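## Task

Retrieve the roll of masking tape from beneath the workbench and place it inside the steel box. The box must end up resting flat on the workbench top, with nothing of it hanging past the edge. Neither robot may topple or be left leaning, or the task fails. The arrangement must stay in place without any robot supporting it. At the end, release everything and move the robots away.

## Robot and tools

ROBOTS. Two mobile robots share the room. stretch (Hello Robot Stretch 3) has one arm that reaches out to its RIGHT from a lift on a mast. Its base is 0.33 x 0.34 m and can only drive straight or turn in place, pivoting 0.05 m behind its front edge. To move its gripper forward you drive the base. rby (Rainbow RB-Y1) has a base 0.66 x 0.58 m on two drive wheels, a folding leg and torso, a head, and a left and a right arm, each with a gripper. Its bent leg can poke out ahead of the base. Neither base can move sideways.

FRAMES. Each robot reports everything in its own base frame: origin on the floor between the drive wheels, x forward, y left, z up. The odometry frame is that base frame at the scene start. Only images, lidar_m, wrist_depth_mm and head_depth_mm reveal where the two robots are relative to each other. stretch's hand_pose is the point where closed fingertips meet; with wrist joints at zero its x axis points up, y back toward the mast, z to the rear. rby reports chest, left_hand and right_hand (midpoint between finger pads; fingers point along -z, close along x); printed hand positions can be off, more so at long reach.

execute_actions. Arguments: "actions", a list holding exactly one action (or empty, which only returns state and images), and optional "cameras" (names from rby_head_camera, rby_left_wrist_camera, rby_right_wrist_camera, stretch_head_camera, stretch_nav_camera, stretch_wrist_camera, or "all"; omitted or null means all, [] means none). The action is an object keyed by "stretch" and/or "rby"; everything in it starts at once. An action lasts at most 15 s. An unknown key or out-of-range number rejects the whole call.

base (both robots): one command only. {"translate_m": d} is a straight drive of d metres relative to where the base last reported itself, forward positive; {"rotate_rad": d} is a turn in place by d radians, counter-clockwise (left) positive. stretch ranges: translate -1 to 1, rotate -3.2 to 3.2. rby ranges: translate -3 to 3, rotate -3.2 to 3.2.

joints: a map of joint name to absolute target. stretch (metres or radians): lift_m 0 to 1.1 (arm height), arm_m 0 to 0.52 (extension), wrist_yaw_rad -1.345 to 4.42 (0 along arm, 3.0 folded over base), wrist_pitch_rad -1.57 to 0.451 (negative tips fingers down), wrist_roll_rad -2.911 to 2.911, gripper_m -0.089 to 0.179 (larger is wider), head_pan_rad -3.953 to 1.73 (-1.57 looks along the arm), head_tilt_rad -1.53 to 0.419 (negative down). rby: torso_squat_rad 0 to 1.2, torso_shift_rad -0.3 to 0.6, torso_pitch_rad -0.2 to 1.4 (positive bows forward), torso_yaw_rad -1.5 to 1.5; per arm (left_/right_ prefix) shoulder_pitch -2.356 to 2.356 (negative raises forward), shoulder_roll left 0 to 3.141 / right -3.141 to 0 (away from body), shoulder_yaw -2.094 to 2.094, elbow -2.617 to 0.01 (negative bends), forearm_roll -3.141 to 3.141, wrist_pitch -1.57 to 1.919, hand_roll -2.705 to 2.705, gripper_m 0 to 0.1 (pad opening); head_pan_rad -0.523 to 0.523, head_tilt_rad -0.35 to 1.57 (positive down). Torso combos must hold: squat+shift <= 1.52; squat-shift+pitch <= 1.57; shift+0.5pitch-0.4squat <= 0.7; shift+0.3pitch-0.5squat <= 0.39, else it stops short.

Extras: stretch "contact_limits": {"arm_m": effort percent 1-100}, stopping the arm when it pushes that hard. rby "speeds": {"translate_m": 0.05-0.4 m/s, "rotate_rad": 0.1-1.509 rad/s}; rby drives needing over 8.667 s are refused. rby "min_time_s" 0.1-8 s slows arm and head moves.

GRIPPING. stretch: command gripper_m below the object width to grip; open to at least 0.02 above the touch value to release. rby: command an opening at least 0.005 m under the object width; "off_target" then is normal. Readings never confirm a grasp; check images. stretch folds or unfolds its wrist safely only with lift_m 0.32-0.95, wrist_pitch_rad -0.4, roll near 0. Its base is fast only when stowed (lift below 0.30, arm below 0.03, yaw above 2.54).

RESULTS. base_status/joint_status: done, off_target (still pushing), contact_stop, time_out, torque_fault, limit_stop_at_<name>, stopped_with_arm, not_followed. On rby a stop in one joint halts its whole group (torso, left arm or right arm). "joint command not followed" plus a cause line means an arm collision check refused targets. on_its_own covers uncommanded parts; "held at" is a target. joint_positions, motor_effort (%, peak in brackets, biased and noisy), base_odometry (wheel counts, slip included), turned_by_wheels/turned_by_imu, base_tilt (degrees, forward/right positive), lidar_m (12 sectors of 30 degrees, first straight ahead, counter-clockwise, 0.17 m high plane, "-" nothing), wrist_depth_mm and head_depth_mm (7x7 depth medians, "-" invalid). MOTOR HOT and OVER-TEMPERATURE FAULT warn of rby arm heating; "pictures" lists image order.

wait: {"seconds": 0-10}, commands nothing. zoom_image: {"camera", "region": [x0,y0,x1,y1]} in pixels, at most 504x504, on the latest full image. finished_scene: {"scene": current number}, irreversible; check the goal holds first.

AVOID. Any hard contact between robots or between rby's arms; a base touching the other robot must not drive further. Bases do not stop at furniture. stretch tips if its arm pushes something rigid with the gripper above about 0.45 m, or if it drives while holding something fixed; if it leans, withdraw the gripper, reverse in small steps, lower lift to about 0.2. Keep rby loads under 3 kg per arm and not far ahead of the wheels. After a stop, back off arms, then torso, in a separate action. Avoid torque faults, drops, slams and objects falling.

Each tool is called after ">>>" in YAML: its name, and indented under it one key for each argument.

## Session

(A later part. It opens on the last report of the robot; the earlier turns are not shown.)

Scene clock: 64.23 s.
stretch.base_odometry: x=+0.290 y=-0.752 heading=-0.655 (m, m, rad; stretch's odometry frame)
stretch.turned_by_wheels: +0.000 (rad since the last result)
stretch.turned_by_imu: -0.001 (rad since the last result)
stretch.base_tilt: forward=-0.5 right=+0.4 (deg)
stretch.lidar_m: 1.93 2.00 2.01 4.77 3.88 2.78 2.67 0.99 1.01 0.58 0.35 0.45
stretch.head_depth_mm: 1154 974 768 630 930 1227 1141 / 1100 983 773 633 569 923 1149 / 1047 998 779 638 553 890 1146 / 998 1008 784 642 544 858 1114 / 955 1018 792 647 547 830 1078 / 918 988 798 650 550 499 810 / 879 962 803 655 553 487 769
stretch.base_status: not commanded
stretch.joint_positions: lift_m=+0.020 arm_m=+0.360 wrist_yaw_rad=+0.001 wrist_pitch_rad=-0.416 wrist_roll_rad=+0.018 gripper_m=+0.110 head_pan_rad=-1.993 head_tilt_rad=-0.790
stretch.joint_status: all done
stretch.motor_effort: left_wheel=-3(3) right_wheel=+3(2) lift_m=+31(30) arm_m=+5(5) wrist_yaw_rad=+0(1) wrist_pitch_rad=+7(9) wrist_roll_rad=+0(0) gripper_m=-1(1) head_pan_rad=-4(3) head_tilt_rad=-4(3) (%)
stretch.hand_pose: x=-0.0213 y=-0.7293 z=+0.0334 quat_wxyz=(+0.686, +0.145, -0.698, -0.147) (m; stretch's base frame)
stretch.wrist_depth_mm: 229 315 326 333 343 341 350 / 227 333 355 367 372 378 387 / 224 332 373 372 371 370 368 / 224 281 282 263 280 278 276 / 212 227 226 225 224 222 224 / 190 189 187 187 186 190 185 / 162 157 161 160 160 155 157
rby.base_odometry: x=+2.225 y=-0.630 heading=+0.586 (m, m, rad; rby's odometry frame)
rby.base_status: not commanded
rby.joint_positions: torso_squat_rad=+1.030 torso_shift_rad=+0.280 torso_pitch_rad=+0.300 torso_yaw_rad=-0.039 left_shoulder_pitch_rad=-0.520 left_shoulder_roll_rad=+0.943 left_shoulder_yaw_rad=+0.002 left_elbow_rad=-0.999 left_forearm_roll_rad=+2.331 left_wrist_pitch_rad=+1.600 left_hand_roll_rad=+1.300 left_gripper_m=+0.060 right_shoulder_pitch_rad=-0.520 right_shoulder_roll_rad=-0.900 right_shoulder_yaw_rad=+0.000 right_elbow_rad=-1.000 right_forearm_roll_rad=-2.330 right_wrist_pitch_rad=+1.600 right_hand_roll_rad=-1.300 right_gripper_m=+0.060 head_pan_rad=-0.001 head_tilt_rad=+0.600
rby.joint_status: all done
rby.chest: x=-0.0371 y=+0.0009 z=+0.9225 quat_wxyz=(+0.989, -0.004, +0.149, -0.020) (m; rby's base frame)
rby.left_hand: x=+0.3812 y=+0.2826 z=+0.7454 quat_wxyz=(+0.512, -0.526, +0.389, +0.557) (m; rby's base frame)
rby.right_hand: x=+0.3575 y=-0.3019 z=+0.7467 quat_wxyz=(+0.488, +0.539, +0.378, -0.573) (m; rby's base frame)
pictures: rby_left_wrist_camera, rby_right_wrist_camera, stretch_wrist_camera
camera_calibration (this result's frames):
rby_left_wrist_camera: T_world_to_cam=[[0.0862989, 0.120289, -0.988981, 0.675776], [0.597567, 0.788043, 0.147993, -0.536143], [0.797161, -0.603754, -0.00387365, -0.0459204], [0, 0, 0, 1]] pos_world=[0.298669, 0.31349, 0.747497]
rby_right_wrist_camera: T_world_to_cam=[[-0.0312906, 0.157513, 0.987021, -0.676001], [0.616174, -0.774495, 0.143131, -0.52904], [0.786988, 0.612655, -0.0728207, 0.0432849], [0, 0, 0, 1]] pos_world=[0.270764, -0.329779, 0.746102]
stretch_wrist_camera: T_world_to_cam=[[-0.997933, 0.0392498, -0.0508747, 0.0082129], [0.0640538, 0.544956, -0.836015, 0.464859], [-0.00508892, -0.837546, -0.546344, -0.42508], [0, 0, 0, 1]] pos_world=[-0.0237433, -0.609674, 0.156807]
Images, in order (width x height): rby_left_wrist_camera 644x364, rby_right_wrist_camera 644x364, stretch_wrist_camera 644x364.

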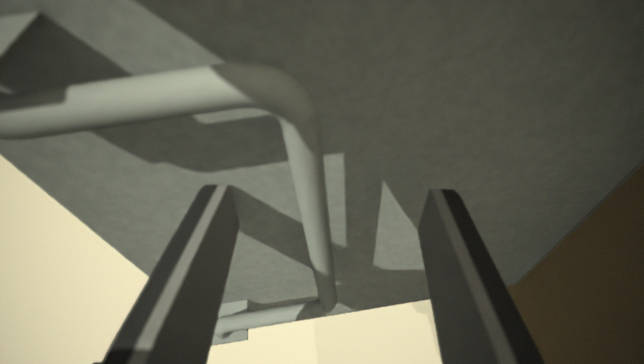

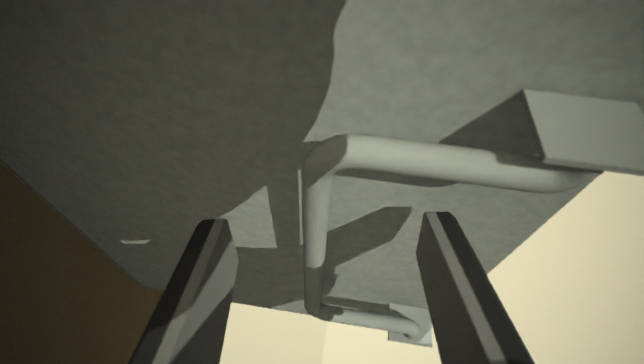

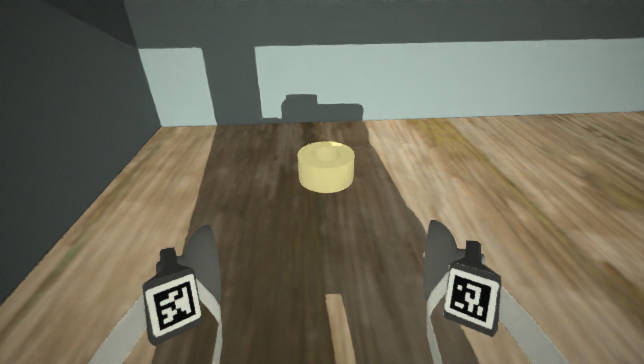

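>>> execute_actions:
  actions:
    - {"stretch":{"joints":{"arm_m":0.475,"lift_m":0.012}},"rby":{"joints":{"left_gripper_m":0,"right_gripper_m":0}}}
  cameras: ["stretch_wrist_camera","rby_right_wrist_camera"]

>>> execute_actions:
  actions:
    - {"stretch":{"joints":{"gripper_m":0.01}},"rby":{"joints":{"torso_squat_rad":0.95}}}
  cameras: ["stretch_wrist_camera","rby_head_camera"]

Scene clock: 69.23 s.
stretch.base_odometry: x=+0.290 y=-0.752 heading=-0.655 (m, m, rad; stretch's odometry frame)
stretch.turned_by_wheels: +0.000 (rad since the last result)
stretch.turned_by_imu: -0.001 (rad since the last result)
stretch.base_tilt: forward=-0.5 right=+0.4 (deg)
stretch.lidar_m: 1.93 1.99 2.01 4.75 3.89 2.79 2.67 0.99 1.01 0.58 0.35 0.45
stretch.head_depth_mm: 1154 975 768 630 932 1226 1146 / 1098 987 774 635 568 921 1145 / 1046 999 778 638 552 891 1148 / 1000 1006 784 642 543 859 1116 / 956 1014 791 647 547 833 1081 / 916 991 799 653 550 497 810 / 882 961 805 656 554 487 771
stretch.base_status: not commanded
stretch.joint_positions: lift_m=+0.012 arm_m=+0.475 wrist_yaw_rad=+0.001 wrist_pitch_rad=-0.416 wrist_roll_rad=+0.018 gripper_m=+0.110 head_pan_rad=-1.993 head_tilt_rad=-0.790
stretch.joint_status: all done
stretch.motor_effort: left_wheel=-3(3) right_wheel=+2(3) lift_m=+32(31) arm_m=+5(5) wrist_yaw_rad=+0(0) wrist_pitch_rad=+7(7) wrist_roll_rad=+0(0) gripper_m=+0(1) head_pan_rad=-4(4) head_tilt_rad=-3(4) (%)
stretch.hand_pose: x=-0.0213 y=-0.8442 z=+0.0253 quat_wxyz=(+0.686, +0.145, -0.698, -0.147) (m; stretch's base frame)
stretch.wrist_depth_mm: 217 222 227 229 234 236 241 / 232 241 246 248 254 259 263 / 227 263 269 273 279 284 289 / 226 266 267 264 264 263 261 / 205 212 213 186 211 212 210 / 179 178 177 163 170 178 175 / 152 148 152 152 150 147 150
rby.base_odometry: x=+2.225 y=-0.630 heading=+0.586 (m, m, rad; rby's odometry frame)
rby.base_status: not commanded
rby.joint_positions: torso_squat_rad=+1.030 torso_shift_rad=+0.280 torso_pitch_rad=+0.299 torso_yaw_rad=-0.040 left_shoulder_pitch_rad=-0.522 left_shoulder_roll_rad=+0.941 left_shoulder_yaw_rad=+0.002 left_elbow_rad=-1.001 left_forearm_roll_rad=+2.332 left_wrist_pitch_rad=+1.601 left_hand_roll_rad=+1.300 left_gripper_m=+0.006 right_shoulder_pitch_rad=-0.519 right_shoulder_roll_rad=-0.900 right_shoulder_yaw_rad=+0.000 right_elbow_rad=-0.999 right_forearm_roll_rad=-2.330 right_wrist_pitch_rad=+1.600 right_hand_roll_rad=-1.300 right_gripper_m=+0.001 head_pan_rad=-0.001 head_tilt_rad=+0.600
rby.joint_status: left_gripper_m off_target (ended at +0.006, target +0.000); the others done
rby.chest: x=-0.0374 y=+0.0005 z=+0.9225 quat_wxyz=(+0.989, -0.003, +0.149, -0.020) (m; rby's base frame)
rby.left_hand: x=+0.3812 y=+0.2807 z=+0.7468 quat_wxyz=(+0.513, -0.526, +0.390, +0.555) (m; rby's base frame)
rby.right_hand: x=+0.3572 y=-0.3026 z=+0.7464 quat_wxyz=(+0.488, +0.539, +0.378, -0.573) (m; rby's base frame)
pictures: rby_right_wrist_camera, stretch_wrist_camera
camera_calibration (this result's frames):
rby_right_wrist_camera: T_world_to_cam=[[-0.0309024, 0.157432, 0.987046, -0.67585], [0.615255, -0.775266, 0.142916, -0.529072], [0.787723, 0.611701, -0.072903, 0.0435224], [0, 0, 0, 1]] pos_world=[0.270345, -0.330393, 0.745881]
stretch_wrist_camera: T_world_to_cam=[[-0.997933, 0.0392786, -0.0508636, 0.012335], [0.0640616, 0.545185, -0.835864, 0.520948], [-0.00510148, -0.837395, -0.546575, -0.52564], [0, 0, 0, 1]] pos_world=[-0.0237448, -0.724666, 0.148767]
Images, in order (width x height): rby_right_wrist_camera 644x364, stretch_wrist_camera 644x364.

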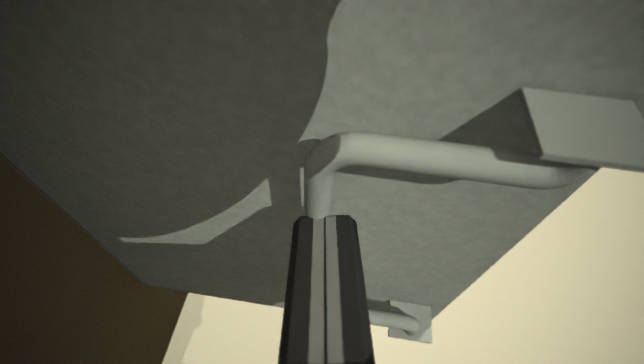

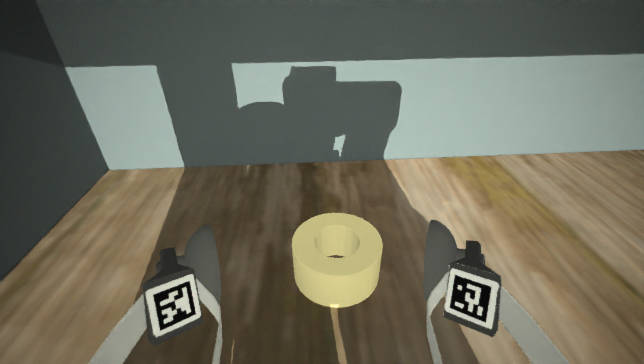

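Scene clock: 70.73 s.
stretch.base_odometry: x=+0.290 y=-0.752 heading=-0.655 (m, m, rad; stretch's odometry frame)
stretch.turned_by_wheels: +0.000 (rad since the last result)
stretch.turned_by_imu: +0.000 (rad since the last result)
stretch.base_tilt: forward=-0.5 right=+0.4 (deg)
stretch.lidar_m: 1.93 1.99 2.01 4.76 3.85 2.79 2.66 0.99 1.01 0.58 0.35 0.44
stretch.head_depth_mm: 1159 976 765 630 935 1226 1141 / 1099 987 771 635 567 920 1148 / 1044 998 778 638 553 889 1150 / 1001 1009 785 642 543 858 1120 / 960 1016 791 647 548 832 1080 / 916 992 798 651 550 498 809 / 882 962 804 655 553 486 770
stretch.base_status: not commanded
stretch.joint_positions: lift_m=+0.012 arm_m=+0.475 wrist_yaw_rad=+0.001 wrist_pitch_rad=-0.416 wrist_roll_rad=+0.018 gripper_m=+0.011 head_pan_rad=-1.993 head_tilt_rad=-0.790
stretch.joint_status: all done
stretch.motor_effort: left_wheel=-3(3) right_wheel=+3(3) lift_m=+32(31) arm_m=+5(5) wrist_yaw_rad=+0(0) wrist_pitch_rad=+7(7) wrist_roll_rad=+0(0) gripper_m=-13(87) head_pan_rad=-4(4) head_tilt_rad=-3(3) (%)
stretch.hand_pose: x=-0.0213 y=-0.8442 z=+0.0253 quat_wxyz=(+0.686, +0.145, -0.698, -0.147) (m; stretch's base frame)
stretch.wrist_depth_mm: 216 224 226 229 235 238 241 / 229 241 245 250 255 260 265 / 226 262 269 273 278 284 292 / 225 268 267 263 264 261 260 / 207 214 213 186 210 212 210 / 178 178 177 161 176 176 175 / 153 152 149 152 147 151 151
rby.base_odometry: x=+2.225 y=-0.630 heading=+0.586 (m, m, rad; rby's odometry frame)
rby.base_status: not commanded
rby.joint_positions: torso_squat_rad=+0.950 torso_shift_rad=+0.280 torso_pitch_rad=+0.301 torso_yaw_rad=-0.040 left_shoulder_pitch_rad=-0.518 left_shoulder_roll_rad=+0.939 left_shoulder_yaw_rad=-0.002 left_elbow_rad=-1.000 left_forearm_roll_rad=+2.328 left_wrist_pitch_rad=+1.600 left_hand_roll_rad=+1.300 left_gripper_m=+0.006 right_shoulder_pitch_rad=-0.520 right_shoulder_roll_rad=-0.900 right_shoulder_yaw_rad=+0.000 right_elbow_rad=-1.000 right_forearm_roll_rad=-2.330 right_wrist_pitch_rad=+1.600 right_hand_roll_rad=-1.300 right_gripper_m=+0.001 head_pan_rad=-0.001 head_tilt_rad=+0.600
rby.joint_status: all done
rby.chest: x=-0.0236 y=+0.0007 z=+0.9673 quat_wxyz=(+0.988, -0.004, +0.150, -0.020) (m; rby's base frame)
rby.left_hand: x=+0.3933 y=+0.2804 z=+0.7868 quat_wxyz=(+0.511, -0.523, +0.392, +0.558) (m; rby's base frame)
rby.right_hand: x=+0.3706 y=-0.3023 z=+0.7910 quat_wxyz=(+0.488, +0.539, +0.378, -0.573) (m; rby's base frame)
pictures: rby_head_camera, stretch_wrist_camera
camera_calibration (this result's frames):
rby_head_camera: T_world_to_cam=[[-0.00530253, -0.999308, 0.0368032, -0.0479407], [-0.807476, -0.0174311, -0.589643, 0.786699], [0.589877, -0.0328443, -0.806825, 0.843822], [0, 0, 0, 1]] pos_world=[0.137235, -0.00647975, 1.14645]
stretch_wrist_camera: T_world_to_cam=[[-0.997933, 0.0392812, -0.0508639, 0.0123367], [0.0640633, 0.545185, -0.835864, 0.520948], [-0.00510357, -0.837395, -0.546575, -0.525641], [0, 0, 0, 1]] pos_world=[-0.0237451, -0.724666, 0.148767]
Images, in order (width x height): rby_head_camera 896x504, stretch_wrist_camera 644x364.

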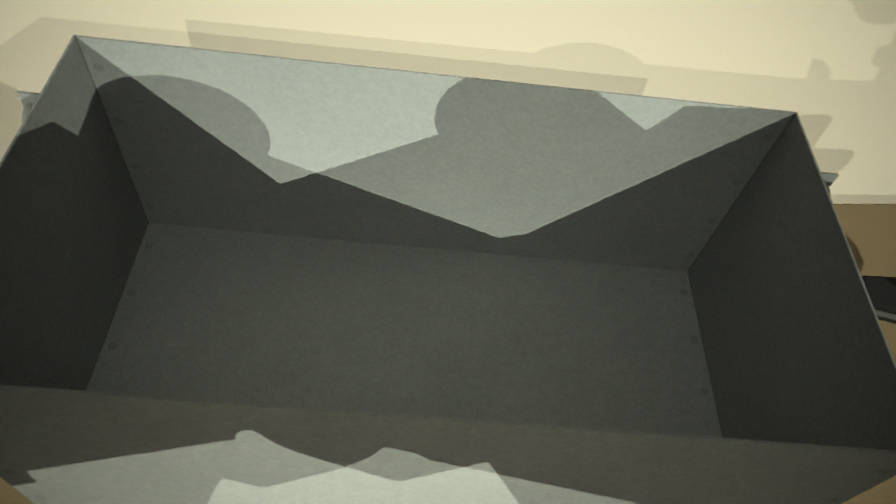

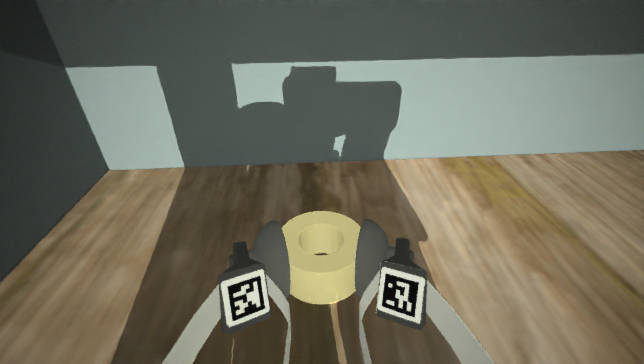

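Right missed; lower and retry.

>>> execute_actions:
  actions:
    - {"stretch":{"joints":{"lift_m":0.13}},"rby":{"joints":{"torso_squat_rad":1.03,"right_gripper_m":0.06}}}
  cameras: []

>>> execute_actions:
  actions:
    - {"stretch":{"joints":{"arm_m":0,"wrist_pitch_rad":-0.2}},"rby":{"min_time_s":1.5,"joints":{"right_shoulder_roll_rad":-0.83}}}
  cameras: ["stretch_wrist_camera","rby_right_wrist_camera"]

Scene clock: 76.73 s.
stretch.base_odometry: x=+0.290 y=-0.752 heading=-0.655 (m, m, rad; stretch's odometry frame)
stretch.turned_by_wheels: +0.000 (rad since the last result)
stretch.turned_by_imu: -0.001 (rad since the last result)
stretch.base_tilt: forward=-0.6 right=+0.4 (deg)
stretch.lidar_m: 1.93 2.00 2.01 4.76 3.88 2.79 2.67 0.99 1.02 0.58 0.35 0.45
stretch.head_depth_mm: 1155 979 767 629 935 1227 1142 / 1101 985 772 634 568 924 1147 / 1047 1000 781 637 553 890 1149 / 997 1005 786 642 544 858 1113 / 957 1015 792 647 547 832 1085 / 919 989 798 652 550 497 810 / 881 962 805 657 553 487 769
stretch.base_status: not commanded
stretch.joint_positions: lift_m=+0.130 arm_m=+0.475 wrist_yaw_rad=+0.001 wrist_pitch_rad=-0.418 wrist_roll_rad=+0.018 gripper_m=+0.011 head_pan_rad=-1.993 head_tilt_rad=-0.790
stretch.joint_status: all done
stretch.motor_effort: left_wheel=-3(3) right_wheel=+2(3) lift_m=+40(45) arm_m=+5(5) wrist_yaw_rad=+0(0) wrist_pitch_rad=+8(8) wrist_roll_rad=+0(0) gripper_m=-12(13) head_pan_rad=-4(4) head_tilt_rad=-3(4) (%)
stretch.hand_pose: x=-0.0213 y=-0.8439 z=+0.1424 quat_wxyz=(+0.686, +0.146, -0.697, -0.148) (m; stretch's base frame)
stretch.wrist_depth_mm: 216 222 226 228 231 235 242 / 229 243 248 251 255 259 263 / 230 264 269 273 277 283 292 / 226 287 296 301 311 318 326 / 223 315 329 185 344 356 360 / 223 303 320 161 326 319 319 / 221 277 269 274 267 273 272
rby.base_odometry: x=+2.225 y=-0.630 heading=+0.586 (m, m, rad; rby's odometry frame)
rby.base_status: not commanded
rby.joint_positions: torso_squat_rad=+1.030 torso_shift_rad=+0.280 torso_pitch_rad=+0.299 torso_yaw_rad=-0.040 left_shoulder_pitch_rad=-0.522 left_shoulder_roll_rad=+0.942 left_shoulder_yaw_rad=+0.003 left_elbow_rad=-1.000 left_forearm_roll_rad=+2.332 left_wrist_pitch_rad=+1.599 left_hand_roll_rad=+1.300 left_gripper_m=+0.006 right_shoulder_pitch_rad=-0.520 right_shoulder_roll_rad=-0.900 right_shoulder_yaw_rad=+0.000 right_elbow_rad=-1.000 right_forearm_roll_rad=-2.330 right_wrist_pitch_rad=+1.600 right_hand_roll_rad=-1.300 right_gripper_m=+0.060 head_pan_rad=-0.001 head_tilt_rad=+0.600
rby.joint_status: all done
rby.chest: x=-0.0373 y=+0.0007 z=+0.9225 quat_wxyz=(+0.989, -0.004, +0.149, -0.020) (m; rby's base frame)
rby.left_hand: x=+0.3820 y=+0.2818 z=+0.7471 quat_wxyz=(+0.512, -0.527, +0.389, +0.555) (m; rby's base frame)
rby.right_hand: x=+0.3574 y=-0.3021 z=+0.7468 quat_wxyz=(+0.488, +0.539, +0.378, -0.573) (m; rby's base frame)
pictures: none
No camera images: the call's "cameras" was empty. Leave "cameras" out to get every camera's image.

Scene clock: 81.40 s.
stretch.base_odometry: x=+0.290 y=-0.752 heading=-0.655 (m, m, rad; stretch's odometry frame)
stretch.turned_by_wheels: +0.000 (rad since the last result)
stretch.turned_by_imu: -0.001 (rad since the last result)
stretch.base_tilt: forward=-0.6 right=+0.4 (deg)
stretch.lidar_m: 1.93 2.00 2.00 4.77 3.86 2.78 2.67 0.99 1.01 0.38 0.35 0.45
stretch.head_depth_mm: 1156 977 767 630 934 1227 1144 / 1101 986 774 634 568 920 1150 / 1048 996 779 637 552 889 1147 / 1001 1009 785 644 544 857 1114 / 956 1015 792 648 547 834 1079 / 917 992 798 652 551 497 810 / 881 962 805 655 553 488 771
stretch.base_status: not commanded
stretch.joint_positions: lift_m=+0.130 arm_m=+0.003 wrist_yaw_rad=+0.001 wrist_pitch_rad=-0.225 wrist_roll_rad=+0.018 gripper_m=+0.011 head_pan_rad=-1.993 head_tilt_rad=-0.790
stretch.joint_status: all done
joint sent to its limit — the command would take stretch.arm_m past its lower limit, so that joint was sent only as far as its limit.
stretch.motor_effort: left_wheel=-3(3) right_wheel=+3(2) lift_m=+41(41) arm_m=-7(9) wrist_yaw_rad=+0(0) wrist_pitch_rad=+11(12) wrist_roll_rad=+0(0) gripper_m=-13(12) head_pan_rad=-3(4) head_tilt_rad=-3(3) (%)
stretch.hand_pose: x=-0.0213 y=-0.3928 z=+0.1880 quat_wxyz=(+0.697, +0.079, -0.709, -0.080) (m; stretch's base frame)
stretch.wrist_depth_mm: 219 325 648 665 676 676 700 / 218 320 670 701 692 718 730 / 216 315 718 729 756 762 774 / 213 312 663 756 749 766 724 / 212 311 527 186 548 528 534 / 210 307 428 160 429 415 409 / 209 303 331 346 335 342 341
rby.base_odometry: x=+2.225 y=-0.630 heading=+0.586 (m, m, rad; rby's odometry frame)
rby.base_status: not commanded
rby.joint_positions: torso_squat_rad=+1.030 torso_shift_rad=+0.280 torso_pitch_rad=+0.299 torso_yaw_rad=-0.041 left_shoulder_pitch_rad=-0.521 left_shoulder_roll_rad=+0.944 left_shoulder_yaw_rad=+0.003 left_elbow_rad=-0.999 left_forearm_roll_rad=+2.331 left_wrist_pitch_rad=+1.599 left_hand_roll_rad=+1.300 left_gripper_m=+0.006 right_shoulder_pitch_rad=-0.518 right_shoulder_roll_rad=-0.838 right_shoulder_yaw_rad=-0.006 right_elbow_rad=-0.996 right_forearm_roll_rad=-2.332 right_wrist_pitch_rad=+1.599 right_hand_roll_rad=-1.300 right_gripper_m=+0.060 head_pan_rad=-0.001 head_tilt_rad=+0.600
rby.joint_status: all done
rby.chest: x=-0.0374 y=+0.0002 z=+0.9225 quat_wxyz=(+0.989, -0.003, +0.149, -0.020) (m; rby's base frame)
rby.left_hand: x=+0.3820 y=+0.2821 z=+0.7469 quat_wxyz=(+0.512, -0.526, +0.388, +0.557) (m; rby's base frame)
rby.right_hand: x=+0.3565 y=-0.2850 z=+0.7399 quat_wxyz=(+0.470, +0.552, +0.398, -0.562) (m; rby's base frame)
pictures: rby_right_wrist_camera, stretch_wrist_camera
camera_calibration (this result's frames):
rby_right_wrist_camera: T_world_to_cam=[[-0.0251565, 0.0939702, 0.995257, -0.698412], [0.618679, -0.780548, 0.0893358, -0.477163], [0.785241, 0.617992, -0.0385015, 0.00999356], [0, 0, 0, 1]] pos_world=[0.269793, -0.312995, 0.738112]
stretch_wrist_camera: T_world_to_cam=[[-0.997924, 0.0289122, -0.0575542, 0.0000703209], [0.0642089, 0.376341, -0.924254, 0.361096], [-0.00506217, -0.92603, -0.377416, -0.125264], [0, 0, 0, 1]] pos_world=[-0.0237495, -0.251896, 0.286472]
Images, in order (width x height): rby_right_wrist_camera 644x364, stretch_wrist_camera 644x364.

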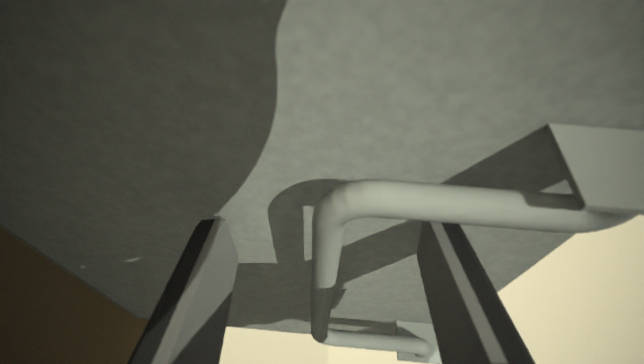

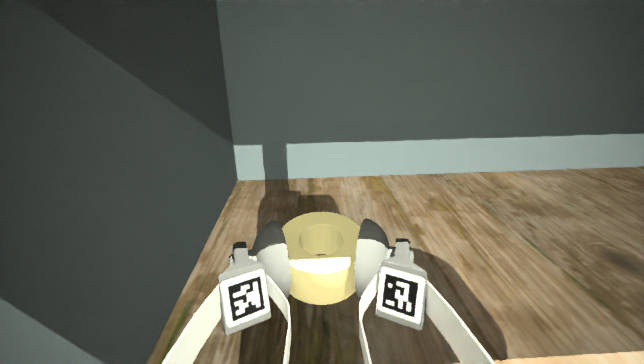

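>>> execute_actions:
  actions:
    - {"stretch":{"base":{"translate_m":-0.12}},"rby":{"joints":{"right_shoulder_roll_rad":-0.845,"right_gripper_m":0}}}
  cameras: []

>>> execute_actions:
  actions:
    - {"stretch":{"joints":{"wrist_yaw_rad":1.57}},"rby":{"joints":{"torso_squat_rad":0.93}}}
  cameras: ["rby_head_camera","stretch_wrist_camera"]

Scene clock: 86.87 s.
stretch.base_odometry: x=+0.195 y=-0.679 heading=-0.655 (m, m, rad; stretch's odometry frame)
stretch.turned_by_wheels: +0.000 (rad since the last result)
stretch.turned_by_imu: -0.002 (rad since the last result)
stretch.base_tilt: forward=-0.5 right=+0.4 (deg)
stretch.lidar_m: 2.05 2.12 2.05 4.77 3.68 2.66 2.55 0.88 1.02 0.38 0.42 0.45
stretch.head_depth_mm: 1159 978 765 629 936 1228 1147 / 1103 988 774 634 575 921 1149 / 1050 998 779 639 553 891 1145 / 1007 1011 786 643 544 861 1131 / 962 1021 791 648 547 833 1084 / 922 989 798 651 550 504 810 / 885 962 806 657 554 488 786
stretch.base_status: done
stretch.joint_positions: lift_m=+0.130 arm_m=+0.003 wrist_yaw_rad=+0.001 wrist_pitch_rad=-0.225 wrist_roll_rad=+0.018 gripper_m=+0.011 head_pan_rad=-1.993 head_tilt_rad=-0.790
stretch.joint_status: not commanded
stretch.motor_effort: left_wheel=-2(6) right_wheel=+2(4) lift_m=+40(40) arm_m=-7(6) wrist_yaw_rad=+0(1) wrist_pitch_rad=+12(11) wrist_roll_rad=+0(0) gripper_m=-13(13) head_pan_rad=-4(4) head_tilt_rad=-3(4) (%)
stretch.hand_pose: x=-0.0213 y=-0.3928 z=+0.1880 quat_wxyz=(+0.697, +0.079, -0.709, -0.080) (m; stretch's base frame)
stretch.wrist_depth_mm: 373 563 641 665 660 679 687 / 366 568 690 694 708 733 720 / 365 559 736 746 754 775 771 / 360 547 765 768 753 734 732 / 360 496 555 185 535 542 528 / 356 427 429 161 426 418 409 / 335 350 334 346 332 343 338
rby.base_odometry: x=+2.225 y=-0.630 heading=+0.586 (m, m, rad; rby's odometry frame)
rby.base_status: not commanded
rby.joint_positions: torso_squat_rad=+1.030 torso_shift_rad=+0.280 torso_pitch_rad=+0.299 torso_yaw_rad=-0.040 left_shoulder_pitch_rad=-0.522 left_shoulder_roll_rad=+0.943 left_shoulder_yaw_rad=+0.003 left_elbow_rad=-1.000 left_forearm_roll_rad=+2.332 left_wrist_pitch_rad=+1.599 left_hand_roll_rad=+1.300 left_gripper_m=+0.006 right_shoulder_pitch_rad=-0.520 right_shoulder_roll_rad=-0.847 right_shoulder_yaw_rad=-0.001 right_elbow_rad=-0.999 right_forearm_roll_rad=-2.330 right_wrist_pitch_rad=+1.600 right_hand_roll_rad=-1.300 right_gripper_m=+0.008 head_pan_rad=-0.001 head_tilt_rad=+0.600
rby.joint_status: right_gripper_m off_target (ended at +0.008, target +0.000); the others done
rby.chest: x=-0.0374 y=+0.0005 z=+0.9225 quat_wxyz=(+0.989, -0.003, +0.149, -0.020) (m; rby's base frame)
rby.left_hand: x=+0.3820 y=+0.2817 z=+0.7471 quat_wxyz=(+0.512, -0.527, +0.389, +0.556) (m; rby's base frame)
rby.right_hand: x=+0.3563 y=-0.2856 z=+0.7404 quat_wxyz=(+0.475, +0.548, +0.397, -0.562) (m; rby's base frame)
pictures: none
No camera images: the call's "cameras" was empty. Leave "cameras" out to get every camera's image.

Scene clock: 88.63 s.
stretch.base_odometry: x=+0.195 y=-0.679 heading=-0.655 (m, m, rad; stretch's odometry frame)
stretch.turned_by_wheels: +0.000 (rad since the last result)
stretch.turned_by_imu: +0.000 (rad since the last result)
stretch.base_tilt: forward=-0.5 right=+0.4 (deg)
stretch.lidar_m: 2.05 2.12 2.05 4.76 3.69 2.65 2.55 0.88 1.02 0.97 0.42 0.26
stretch.head_depth_mm: 1155 978 768 631 934 1227 1145 / 1106 988 772 633 575 923 1148 / 1052 999 778 639 552 888 1142 / 1004 1008 785 643 545 859 1123 / 958 1019 791 648 547 833 1082 / 922 994 798 652 550 504 809 / 885 962 803 656 553 489 788
stretch.base_status: not commanded
stretch.joint_positions: lift_m=+0.130 arm_m=+0.003 wrist_yaw_rad=+1.568 wrist_pitch_rad=-0.225 wrist_roll_rad=+0.018 gripper_m=+0.011 head_pan_rad=-1.993 head_tilt_rad=-0.790
stretch.joint_status: all done
stretch.motor_effort: left_wheel=-3(2) right_wheel=+3(2) lift_m=+41(40) arm_m=-6(7) wrist_yaw_rad=+2(4) wrist_pitch_rad=+11(11) wrist_roll_rad=+0(0) gripper_m=-13(13) head_pan_rad=-4(4) head_tilt_rad=-3(4) (%)
stretch.hand_pose: x=+0.2231 y=-0.1491 z=+0.1880 quat_wxyz=(+0.550, +0.556, -0.446, +0.435) (m; stretch's base frame)
stretch.wrist_depth_mm: - - - - 503 276 190 / - - - - 510 278 192 / - - - - 510 282 196 / 810 783 780 770 525 285 207 / 548 554 546 185 478 286 220 / 430 424 422 161 401 288 235 / 350 347 332 342 333 275 256
rby.base_odometry: x=+2.225 y=-0.630 heading=+0.586 (m, m, rad; rby's odometry frame)
rby.base_status: not commanded
rby.joint_positions: torso_squat_rad=+0.930 torso_shift_rad=+0.281 torso_pitch_rad=+0.302 torso_yaw_rad=-0.040 left_shoulder_pitch_rad=-0.517 left_shoulder_roll_rad=+0.941 left_shoulder_yaw_rad=-0.001 left_elbow_rad=-0.998 left_forearm_roll_rad=+2.328 left_wrist_pitch_rad=+1.599 left_hand_roll_rad=+1.300 left_gripper_m=+0.006 right_shoulder_pitch_rad=-0.517 right_shoulder_roll_rad=-0.846 right_shoulder_yaw_rad=+0.001 right_elbow_rad=-0.998 right_forearm_roll_rad=-2.328 right_wrist_pitch_rad=+1.600 right_hand_roll_rad=-1.300 right_gripper_m=+0.008 head_pan_rad=-0.001 head_tilt_rad=+0.600
rby.joint_status: all done
rby.chest: x=-0.0201 y=+0.0007 z=+0.9781 quat_wxyz=(+0.988, -0.004, +0.150, -0.020) (m; rby's base frame)
rby.left_hand: x=+0.3968 y=+0.2817 z=+0.7974 quat_wxyz=(+0.511, -0.523, +0.391, +0.559) (m; rby's base frame)
rby.right_hand: x=+0.3721 y=-0.2854 z=+0.7927 quat_wxyz=(+0.474, +0.546, +0.398, -0.565) (m; rby's base frame)
pictures: rby_head_camera, stretch_wrist_camera
camera_calibration (this result's frames):
rby_head_camera: T_world_to_cam=[[-0.00511703, -0.99932, 0.0365114, -0.0481183], [-0.807945, -0.0173828, -0.589001, 0.795248], [0.589235, -0.0325131, -0.807307, 0.850917], [0, 0, 0, 1]] pos_world=[0.140881, -0.00659603, 1.15711]
stretch_wrist_camera: T_world_to_cam=[[-0.032619, -0.997809, -0.0575534, -0.13153], [-0.3761, 0.0656057, -0.924254, 0.305594], [0.926005, -0.00850239, -0.377416, 0.030724], [0, 0, 0, 1]] pos_world=[0.0821929, -0.151029, 0.286472]
Images, in order (width x height): rby_head_camera 896x504, stretch_wrist_camera 644x364.

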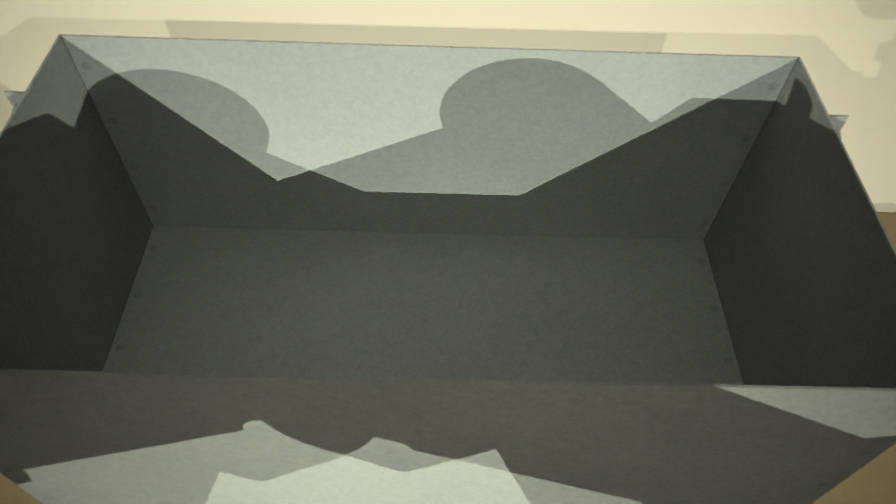

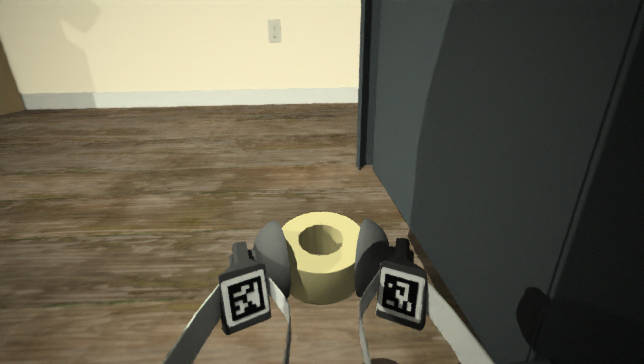

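>>> execute_actions:
  actions:
    - {"stretch":{"base":{"translate_m":-0.7},"joints":{"lift_m":1.1}},"rby":{"base":{"translate_m":-1.07},"speeds":{"translate_m":0.25},"joints":{"torso_squat_rad":0.6,"torso_shift_rad":0.05}}}
  cameras: ["rby_head_camera"]

>>> execute_actions:
  actions:
    - {"rby":{"base":{"rotate_rad":-1.571},"joints":{"torso_squat_rad":0.2,"torso_yaw_rad":0,"head_tilt_rad":0.15}}}
  cameras: ["rby_head_camera","stretch_nav_camera"]

Scene clock: 102.37 s.
stretch.base_odometry: x=-0.360 y=-0.252 heading=-0.655 (m, m, rad; stretch's odometry frame)
stretch.turned_by_wheels: +0.000 (rad since the last result)
stretch.turned_by_imu: -0.004 (rad since the last result)
stretch.base_tilt: forward=-0.5 right=+0.4 (deg)
stretch.lidar_m: 1.21 2.75 1.94 1.95 2.70 1.92 1.84 1.53 0.33 0.60 1.02 1.02
stretch.head_depth_mm: 1179 1377 1660 1761 1482 1296 1146 / 1124 1301 1542 1739 1498 1299 1148 / 1067 1230 1443 1684 579 1286 1136 / - 1214 1340 641 546 845 1121 / - - - 617 547 853 1104 / - - - 612 550 519 823 / - - - - 553 498 797
stretch.base_status: done
stretch.joint_positions: lift_m=+1.100 arm_m=+0.003 wrist_yaw_rad=+1.568 wrist_pitch_rad=-0.224 wrist_roll_rad=+0.018 gripper_m=+0.011 head_pan_rad=-1.993 head_tilt_rad=-0.790
stretch.joint_status: all done
stretch.motor_effort: left_wheel=-2(5) right_wheel=+2(4) lift_m=+40(40) arm_m=-6(6) wrist_yaw_rad=+2(2) wrist_pitch_rad=+11(11) wrist_roll_rad=+0(0) gripper_m=-13(12) head_pan_rad=-4(3) head_tilt_rad=-3(3) (%)
stretch.hand_pose: x=+0.2231 y=-0.1491 z=+1.1581 quat_wxyz=(+0.550, +0.556, -0.446, +0.435) (m; stretch's base frame)
stretch.wrist_depth_mm: - - - - - - 964 / - - - - - - 999 / - - - - - - - / - - - - - - 977 / - - - 185 832 815 837 / - - - 160 668 636 631 / - - - - 526 523 515
rby.base_odometry: x=+1.334 y=-1.222 heading=+0.587 (m, m, rad; rby's odometry frame)
rby.base_status: done
rby.joint_positions: torso_squat_rad=+0.600 torso_shift_rad=+0.051 torso_pitch_rad=+0.302 torso_yaw_rad=-0.040 left_shoulder_pitch_rad=-0.517 left_shoulder_roll_rad=+0.941 left_shoulder_yaw_rad=-0.001 left_elbow_rad=-0.998 left_forearm_roll_rad=+2.328 left_wrist_pitch_rad=+1.599 left_hand_roll_rad=+1.300 left_gripper_m=+0.006 right_shoulder_pitch_rad=-0.517 right_shoulder_roll_rad=-0.846 right_shoulder_yaw_rad=+0.001 right_elbow_rad=-0.998 right_forearm_roll_rad=-2.328 right_wrist_pitch_rad=+1.599 right_hand_roll_rad=-1.300 right_gripper_m=+0.008 head_pan_rad=-0.001 head_tilt_rad=+0.600
rby.joint_status: all done
rby.chest: x=-0.1068 y=+0.0008 z=+1.1530 quat_wxyz=(+0.988, -0.004, +0.150, -0.020) (m; rby's base frame)
rby.left_hand: x=+0.3100 y=+0.2819 z=+0.9722 quat_wxyz=(+0.511, -0.523, +0.391, +0.559) (m; rby's base frame)
rby.right_hand: x=+0.2853 y=-0.2852 z=+0.9676 quat_wxyz=(+0.474, +0.546, +0.398, -0.565) (m; rby's base frame)
pictures: rby_head_camera
camera_calibration (this result's frames):
rby_head_camera: T_world_to_cam=[[-0.00512381, -0.99932, 0.0365266, -0.0548374], [-0.807867, -0.0173906, -0.589108, 0.828287], [0.589342, -0.0325271, -0.807228, 1.04315], [0, 0, 0, 1]] pos_world=[0.0540947, -0.00646512, 1.33201]
Images, in order (width x height): rby_head_camera 896x504.

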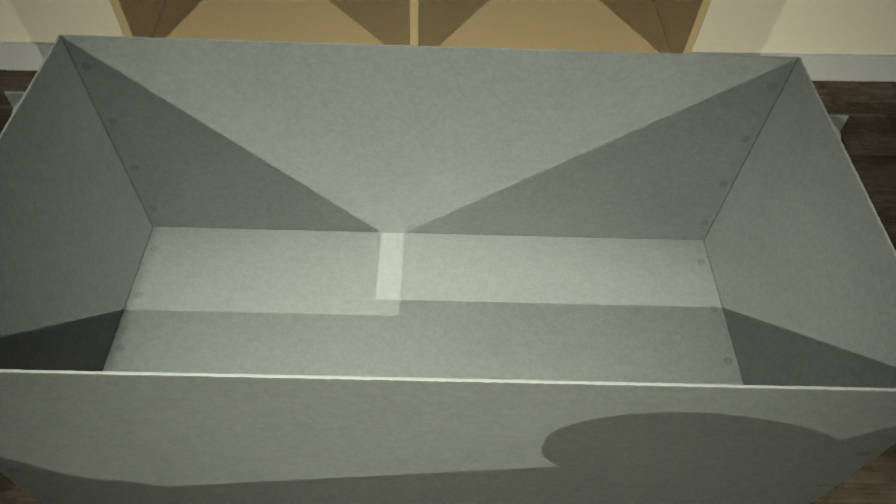

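Scene clock: 106.27 s.
stretch.base_odometry: x=-0.360 y=-0.252 heading=-0.655 (m, m, rad; stretch's odometry frame)
stretch.turned_by_wheels: +0.000 (rad since the last result)
stretch.turned_by_imu: -0.001 (rad since the last result)
stretch.base_tilt: forward=-0.5 right=+0.4 (deg)
stretch.lidar_m: 1.21 2.75 2.10 4.76 2.71 1.93 1.85 1.52 0.33 0.60 1.02 1.02
stretch.head_depth_mm: 1177 1382 1656 1761 1493 1295 1141 / 1120 1301 1543 1733 1501 1297 1147 / 1069 1229 1450 1686 580 1281 1135 / - 1212 1342 642 545 845 1120 / - - - 617 548 848 1111 / - - - 611 550 518 825 / - - - - 553 498 798
stretch.base_status: not commanded
stretch.joint_positions: lift_m=+1.100 arm_m=+0.003 wrist_yaw_rad=+1.568 wrist_pitch_rad=-0.224 wrist_roll_rad=+0.018 gripper_m=+0.011 head_pan_rad=-1.993 head_tilt_rad=-0.790
stretch.joint_status: not commanded
stretch.motor_effort: left_wheel=-2(2) right_wheel=+2(2) lift_m=+41(41) arm_m=-6(6) wrist_yaw_rad=+2(2) wrist_pitch_rad=+11(11) wrist_roll_rad=+0(0) gripper_m=-12(12) head_pan_rad=-4(4) head_tilt_rad=-3(3) (%)
stretch.hand_pose: x=+0.2231 y=-0.1491 z=+1.1581 quat_wxyz=(+0.550, +0.556, -0.446, +0.435) (m; stretch's base frame)
stretch.wrist_depth_mm: - - - - - - 998 / - - - - - - 984 / - - - - - - 972 / - - - - - - - / - - - 185 818 822 814 / - - - 160 667 645 626 / - - - - 520 518 517
rby.base_odometry: x=+1.334 y=-1.222 heading=-0.983 (m, m, rad; rby's odometry frame)
rby.base_status: done
rby.joint_positions: torso_squat_rad=+0.200 torso_shift_rad=+0.051 torso_pitch_rad=+0.302 torso_yaw_rad=+0.000 left_shoulder_pitch_rad=-0.517 left_shoulder_roll_rad=+0.941 left_shoulder_yaw_rad=-0.001 left_elbow_rad=-0.998 left_forearm_roll_rad=+2.328 left_wrist_pitch_rad=+1.599 left_hand_roll_rad=+1.300 left_gripper_m=+0.006 right_shoulder_pitch_rad=-0.517 right_shoulder_roll_rad=-0.846 right_shoulder_yaw_rad=+0.001 right_elbow_rad=-0.998 right_forearm_roll_rad=-2.328 right_wrist_pitch_rad=+1.599 right_hand_roll_rad=-1.300 right_gripper_m=+0.008 head_pan_rad=-0.001 head_tilt_rad=+0.150
rby.joint_status: all done
rby.chest: x=-0.1013 y=+0.0009 z=+1.2611 quat_wxyz=(+0.989, -0.001, +0.150, +0.000) (m; rby's base frame)
rby.left_hand: x=+0.3044 y=+0.2998 z=+1.0836 quat_wxyz=(+0.503, -0.527, +0.378, +0.571) (m; rby's base frame)
rby.right_hand: x=+0.3014 y=-0.2677 z=+1.0723 quat_wxyz=(+0.481, +0.541, +0.412, -0.554) (m; rby's base frame)
pictures: rby_head_camera, stretch_nav_camera (sideways: a quarter turn counterclockwise sets it upright)
camera_calibration (this result's frames):
rby_head_camera: T_world_to_cam=[[0.0195942, -0.999126, 0.0369158, -0.0577969], [-0.470301, -0.0417936, -0.881516, 1.32628], [0.882289, -0.0000889447, -0.470709, 0.646695], [0, 0, 0, 1]] pos_world=[0.0543113, -0.0022588, 1.47568]
stretch_nav_camera: T_world_to_cam=[[-0.279831, -0.645461, 0.710687, -0.878293], [-0.913709, 0.406266, 0.00920929, 0.048314], [-0.294672, -0.646783, -0.703448, 0.880016], [0, 0, 0, 1]] pos_world=[0.0576876, -0.0173522, 1.24279]
Images, in order (width x height): rby_head_camera 896x504, stretch_nav_camera 672x504.

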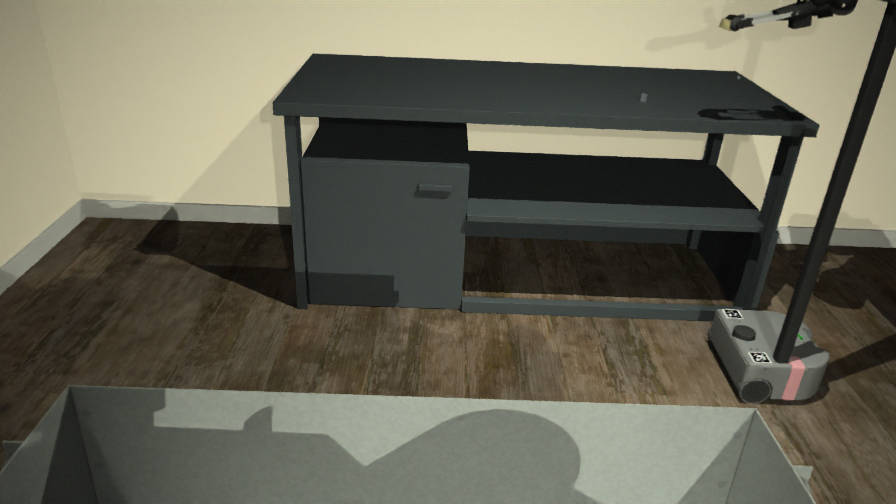

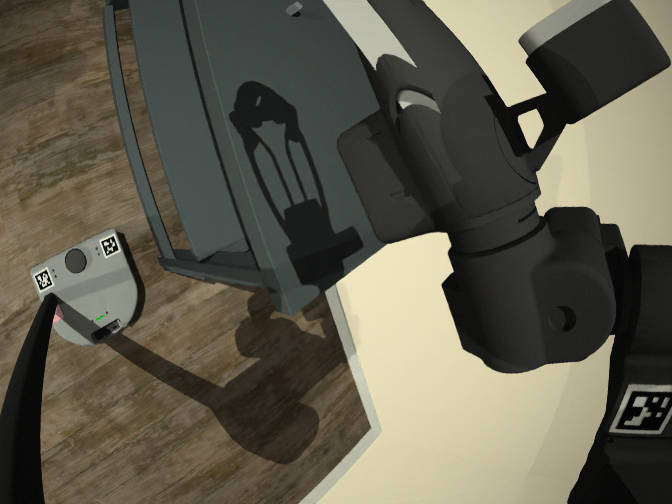

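>>> execute_actions:
  actions:
    - {"rby":{"base":{"translate_m":1.5},"joints":{"head_tilt_rad":0.25}}}
  cameras: ["rby_head_camera","stretch_nav_camera"]

Scene clock: 115.63 s.
stretch.base_odometry: x=-0.360 y=-0.252 heading=-0.655 (m, m, rad; stretch's odometry frame)
stretch.turned_by_wheels: +0.000 (rad since the last result)
stretch.turned_by_imu: -0.002 (rad since the last result)
stretch.base_tilt: forward=-0.5 right=+0.4 (deg)
stretch.lidar_m: 1.22 0.87 1.11 4.76 2.70 1.93 1.85 1.53 0.33 0.60 1.02 1.02
stretch.head_depth_mm: 1182 1378 1657 1764 1489 1294 1145 / 1125 1302 1541 1738 1498 1301 1147 / 1068 1227 1449 1689 578 1282 1137 / - 1214 1348 642 546 845 1121 / - - - 616 547 849 1107 / - - - 611 549 520 825 / - - - - 553 498 798
stretch.base_status: not commanded
stretch.joint_positions: lift_m=+1.100 arm_m=+0.003 wrist_yaw_rad=+1.568 wrist_pitch_rad=-0.224 wrist_roll_rad=+0.018 gripper_m=+0.011 head_pan_rad=-1.993 head_tilt_rad=-0.790
stretch.joint_status: not commanded
stretch.motor_effort: left_wheel=-2(3) right_wheel=+2(2) lift_m=+41(41) arm_m=-6(6) wrist_yaw_rad=+2(2) wrist_pitch_rad=+11(11) wrist_roll_rad=+0(0) gripper_m=-13(13) head_pan_rad=-4(4) head_tilt_rad=-3(4) (%)
stretch.hand_pose: x=+0.2231 y=-0.1491 z=+1.1581 quat_wxyz=(+0.550, +0.556, -0.446, +0.435) (m; stretch's base frame)
stretch.wrist_depth_mm: 863 - - - - - 958 / 885 - - - - - - / 862 677 960 - - - 978 / 486 737 - - - - 996 / - - - 186 853 836 791 / - - - 160 676 641 634 / - - - - 521 524 523
rby.base_odometry: x=+2.164 y=-2.471 heading=-0.984 (m, m, rad; rby's odometry frame)
rby.base_status: done
rby.joint_positions: torso_squat_rad=+0.200 torso_shift_rad=+0.051 torso_pitch_rad=+0.302 torso_yaw_rad=+0.000 left_shoulder_pitch_rad=-0.517 left_shoulder_roll_rad=+0.941 left_shoulder_yaw_rad=-0.001 left_elbow_rad=-0.998 left_forearm_roll_rad=+2.328 left_wrist_pitch_rad=+1.599 left_hand_roll_rad=+1.300 left_gripper_m=+0.006 right_shoulder_pitch_rad=-0.517 right_shoulder_roll_rad=-0.846 right_shoulder_yaw_rad=+0.001 right_elbow_rad=-0.998 right_forearm_roll_rad=-2.328 right_wrist_pitch_rad=+1.599 right_hand_roll_rad=-1.300 right_gripper_m=+0.008 head_pan_rad=-0.001 head_tilt_rad=+0.250
rby.joint_status: all done
rby.chest: x=-0.1012 y=+0.0009 z=+1.2611 quat_wxyz=(+0.989, -0.001, +0.150, +0.000) (m; rby's base frame)
rby.left_hand: x=+0.3045 y=+0.2998 z=+1.0836 quat_wxyz=(+0.503, -0.527, +0.378, +0.571) (m; rby's base frame)
rby.right_hand: x=+0.3015 y=-0.2677 z=+1.0723 quat_wxyz=(+0.481, +0.541, +0.412, -0.554) (m; rby's base frame)
pictures: rby_head_camera, stretch_nav_camera (sideways: a quarter turn counterclockwise sets it upright)
camera_calibration (this result's frames):
rby_head_camera: T_world_to_cam=[[0.0230448, -0.99913, 0.0347486, -0.054592], [-0.555906, -0.0416952, -0.830199, 1.25034], [0.830926, -0.000185153, -0.556383, 0.769441], [0, 0, 0, 1]] pos_world=[0.05698, -0.00226893, 1.46803]
stretch_nav_camera: T_world_to_cam=[[-0.27983, -0.645461, 0.710687, -0.878294], [-0.913709, 0.406266, 0.00920929, 0.048314], [-0.294672, -0.646784, -0.703448, 0.880016], [0, 0, 0, 1]] pos_world=[0.0576876, -0.0173522, 1.24279]
Images, in order (width x height): rby_head_camera 896x504, stretch_nav_camera 672x504.

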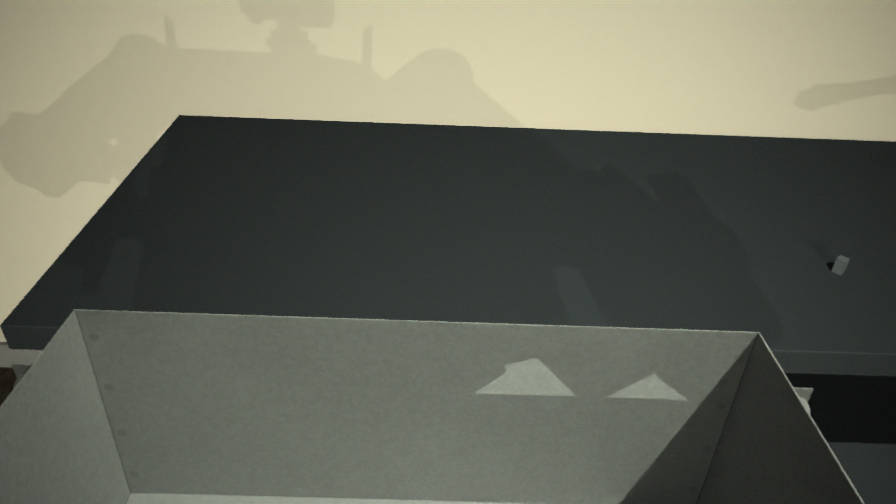

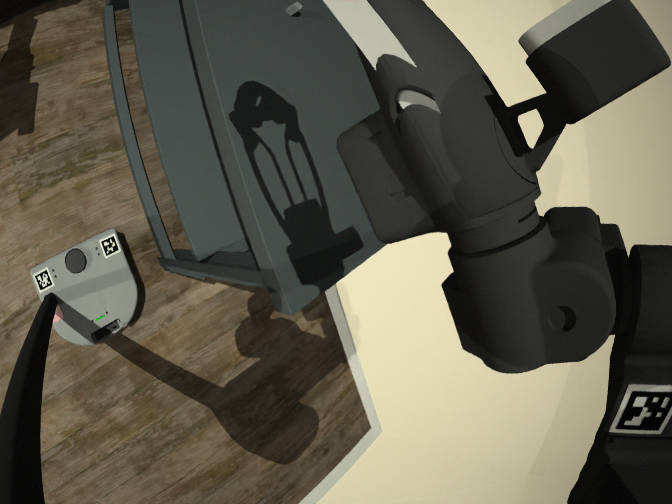

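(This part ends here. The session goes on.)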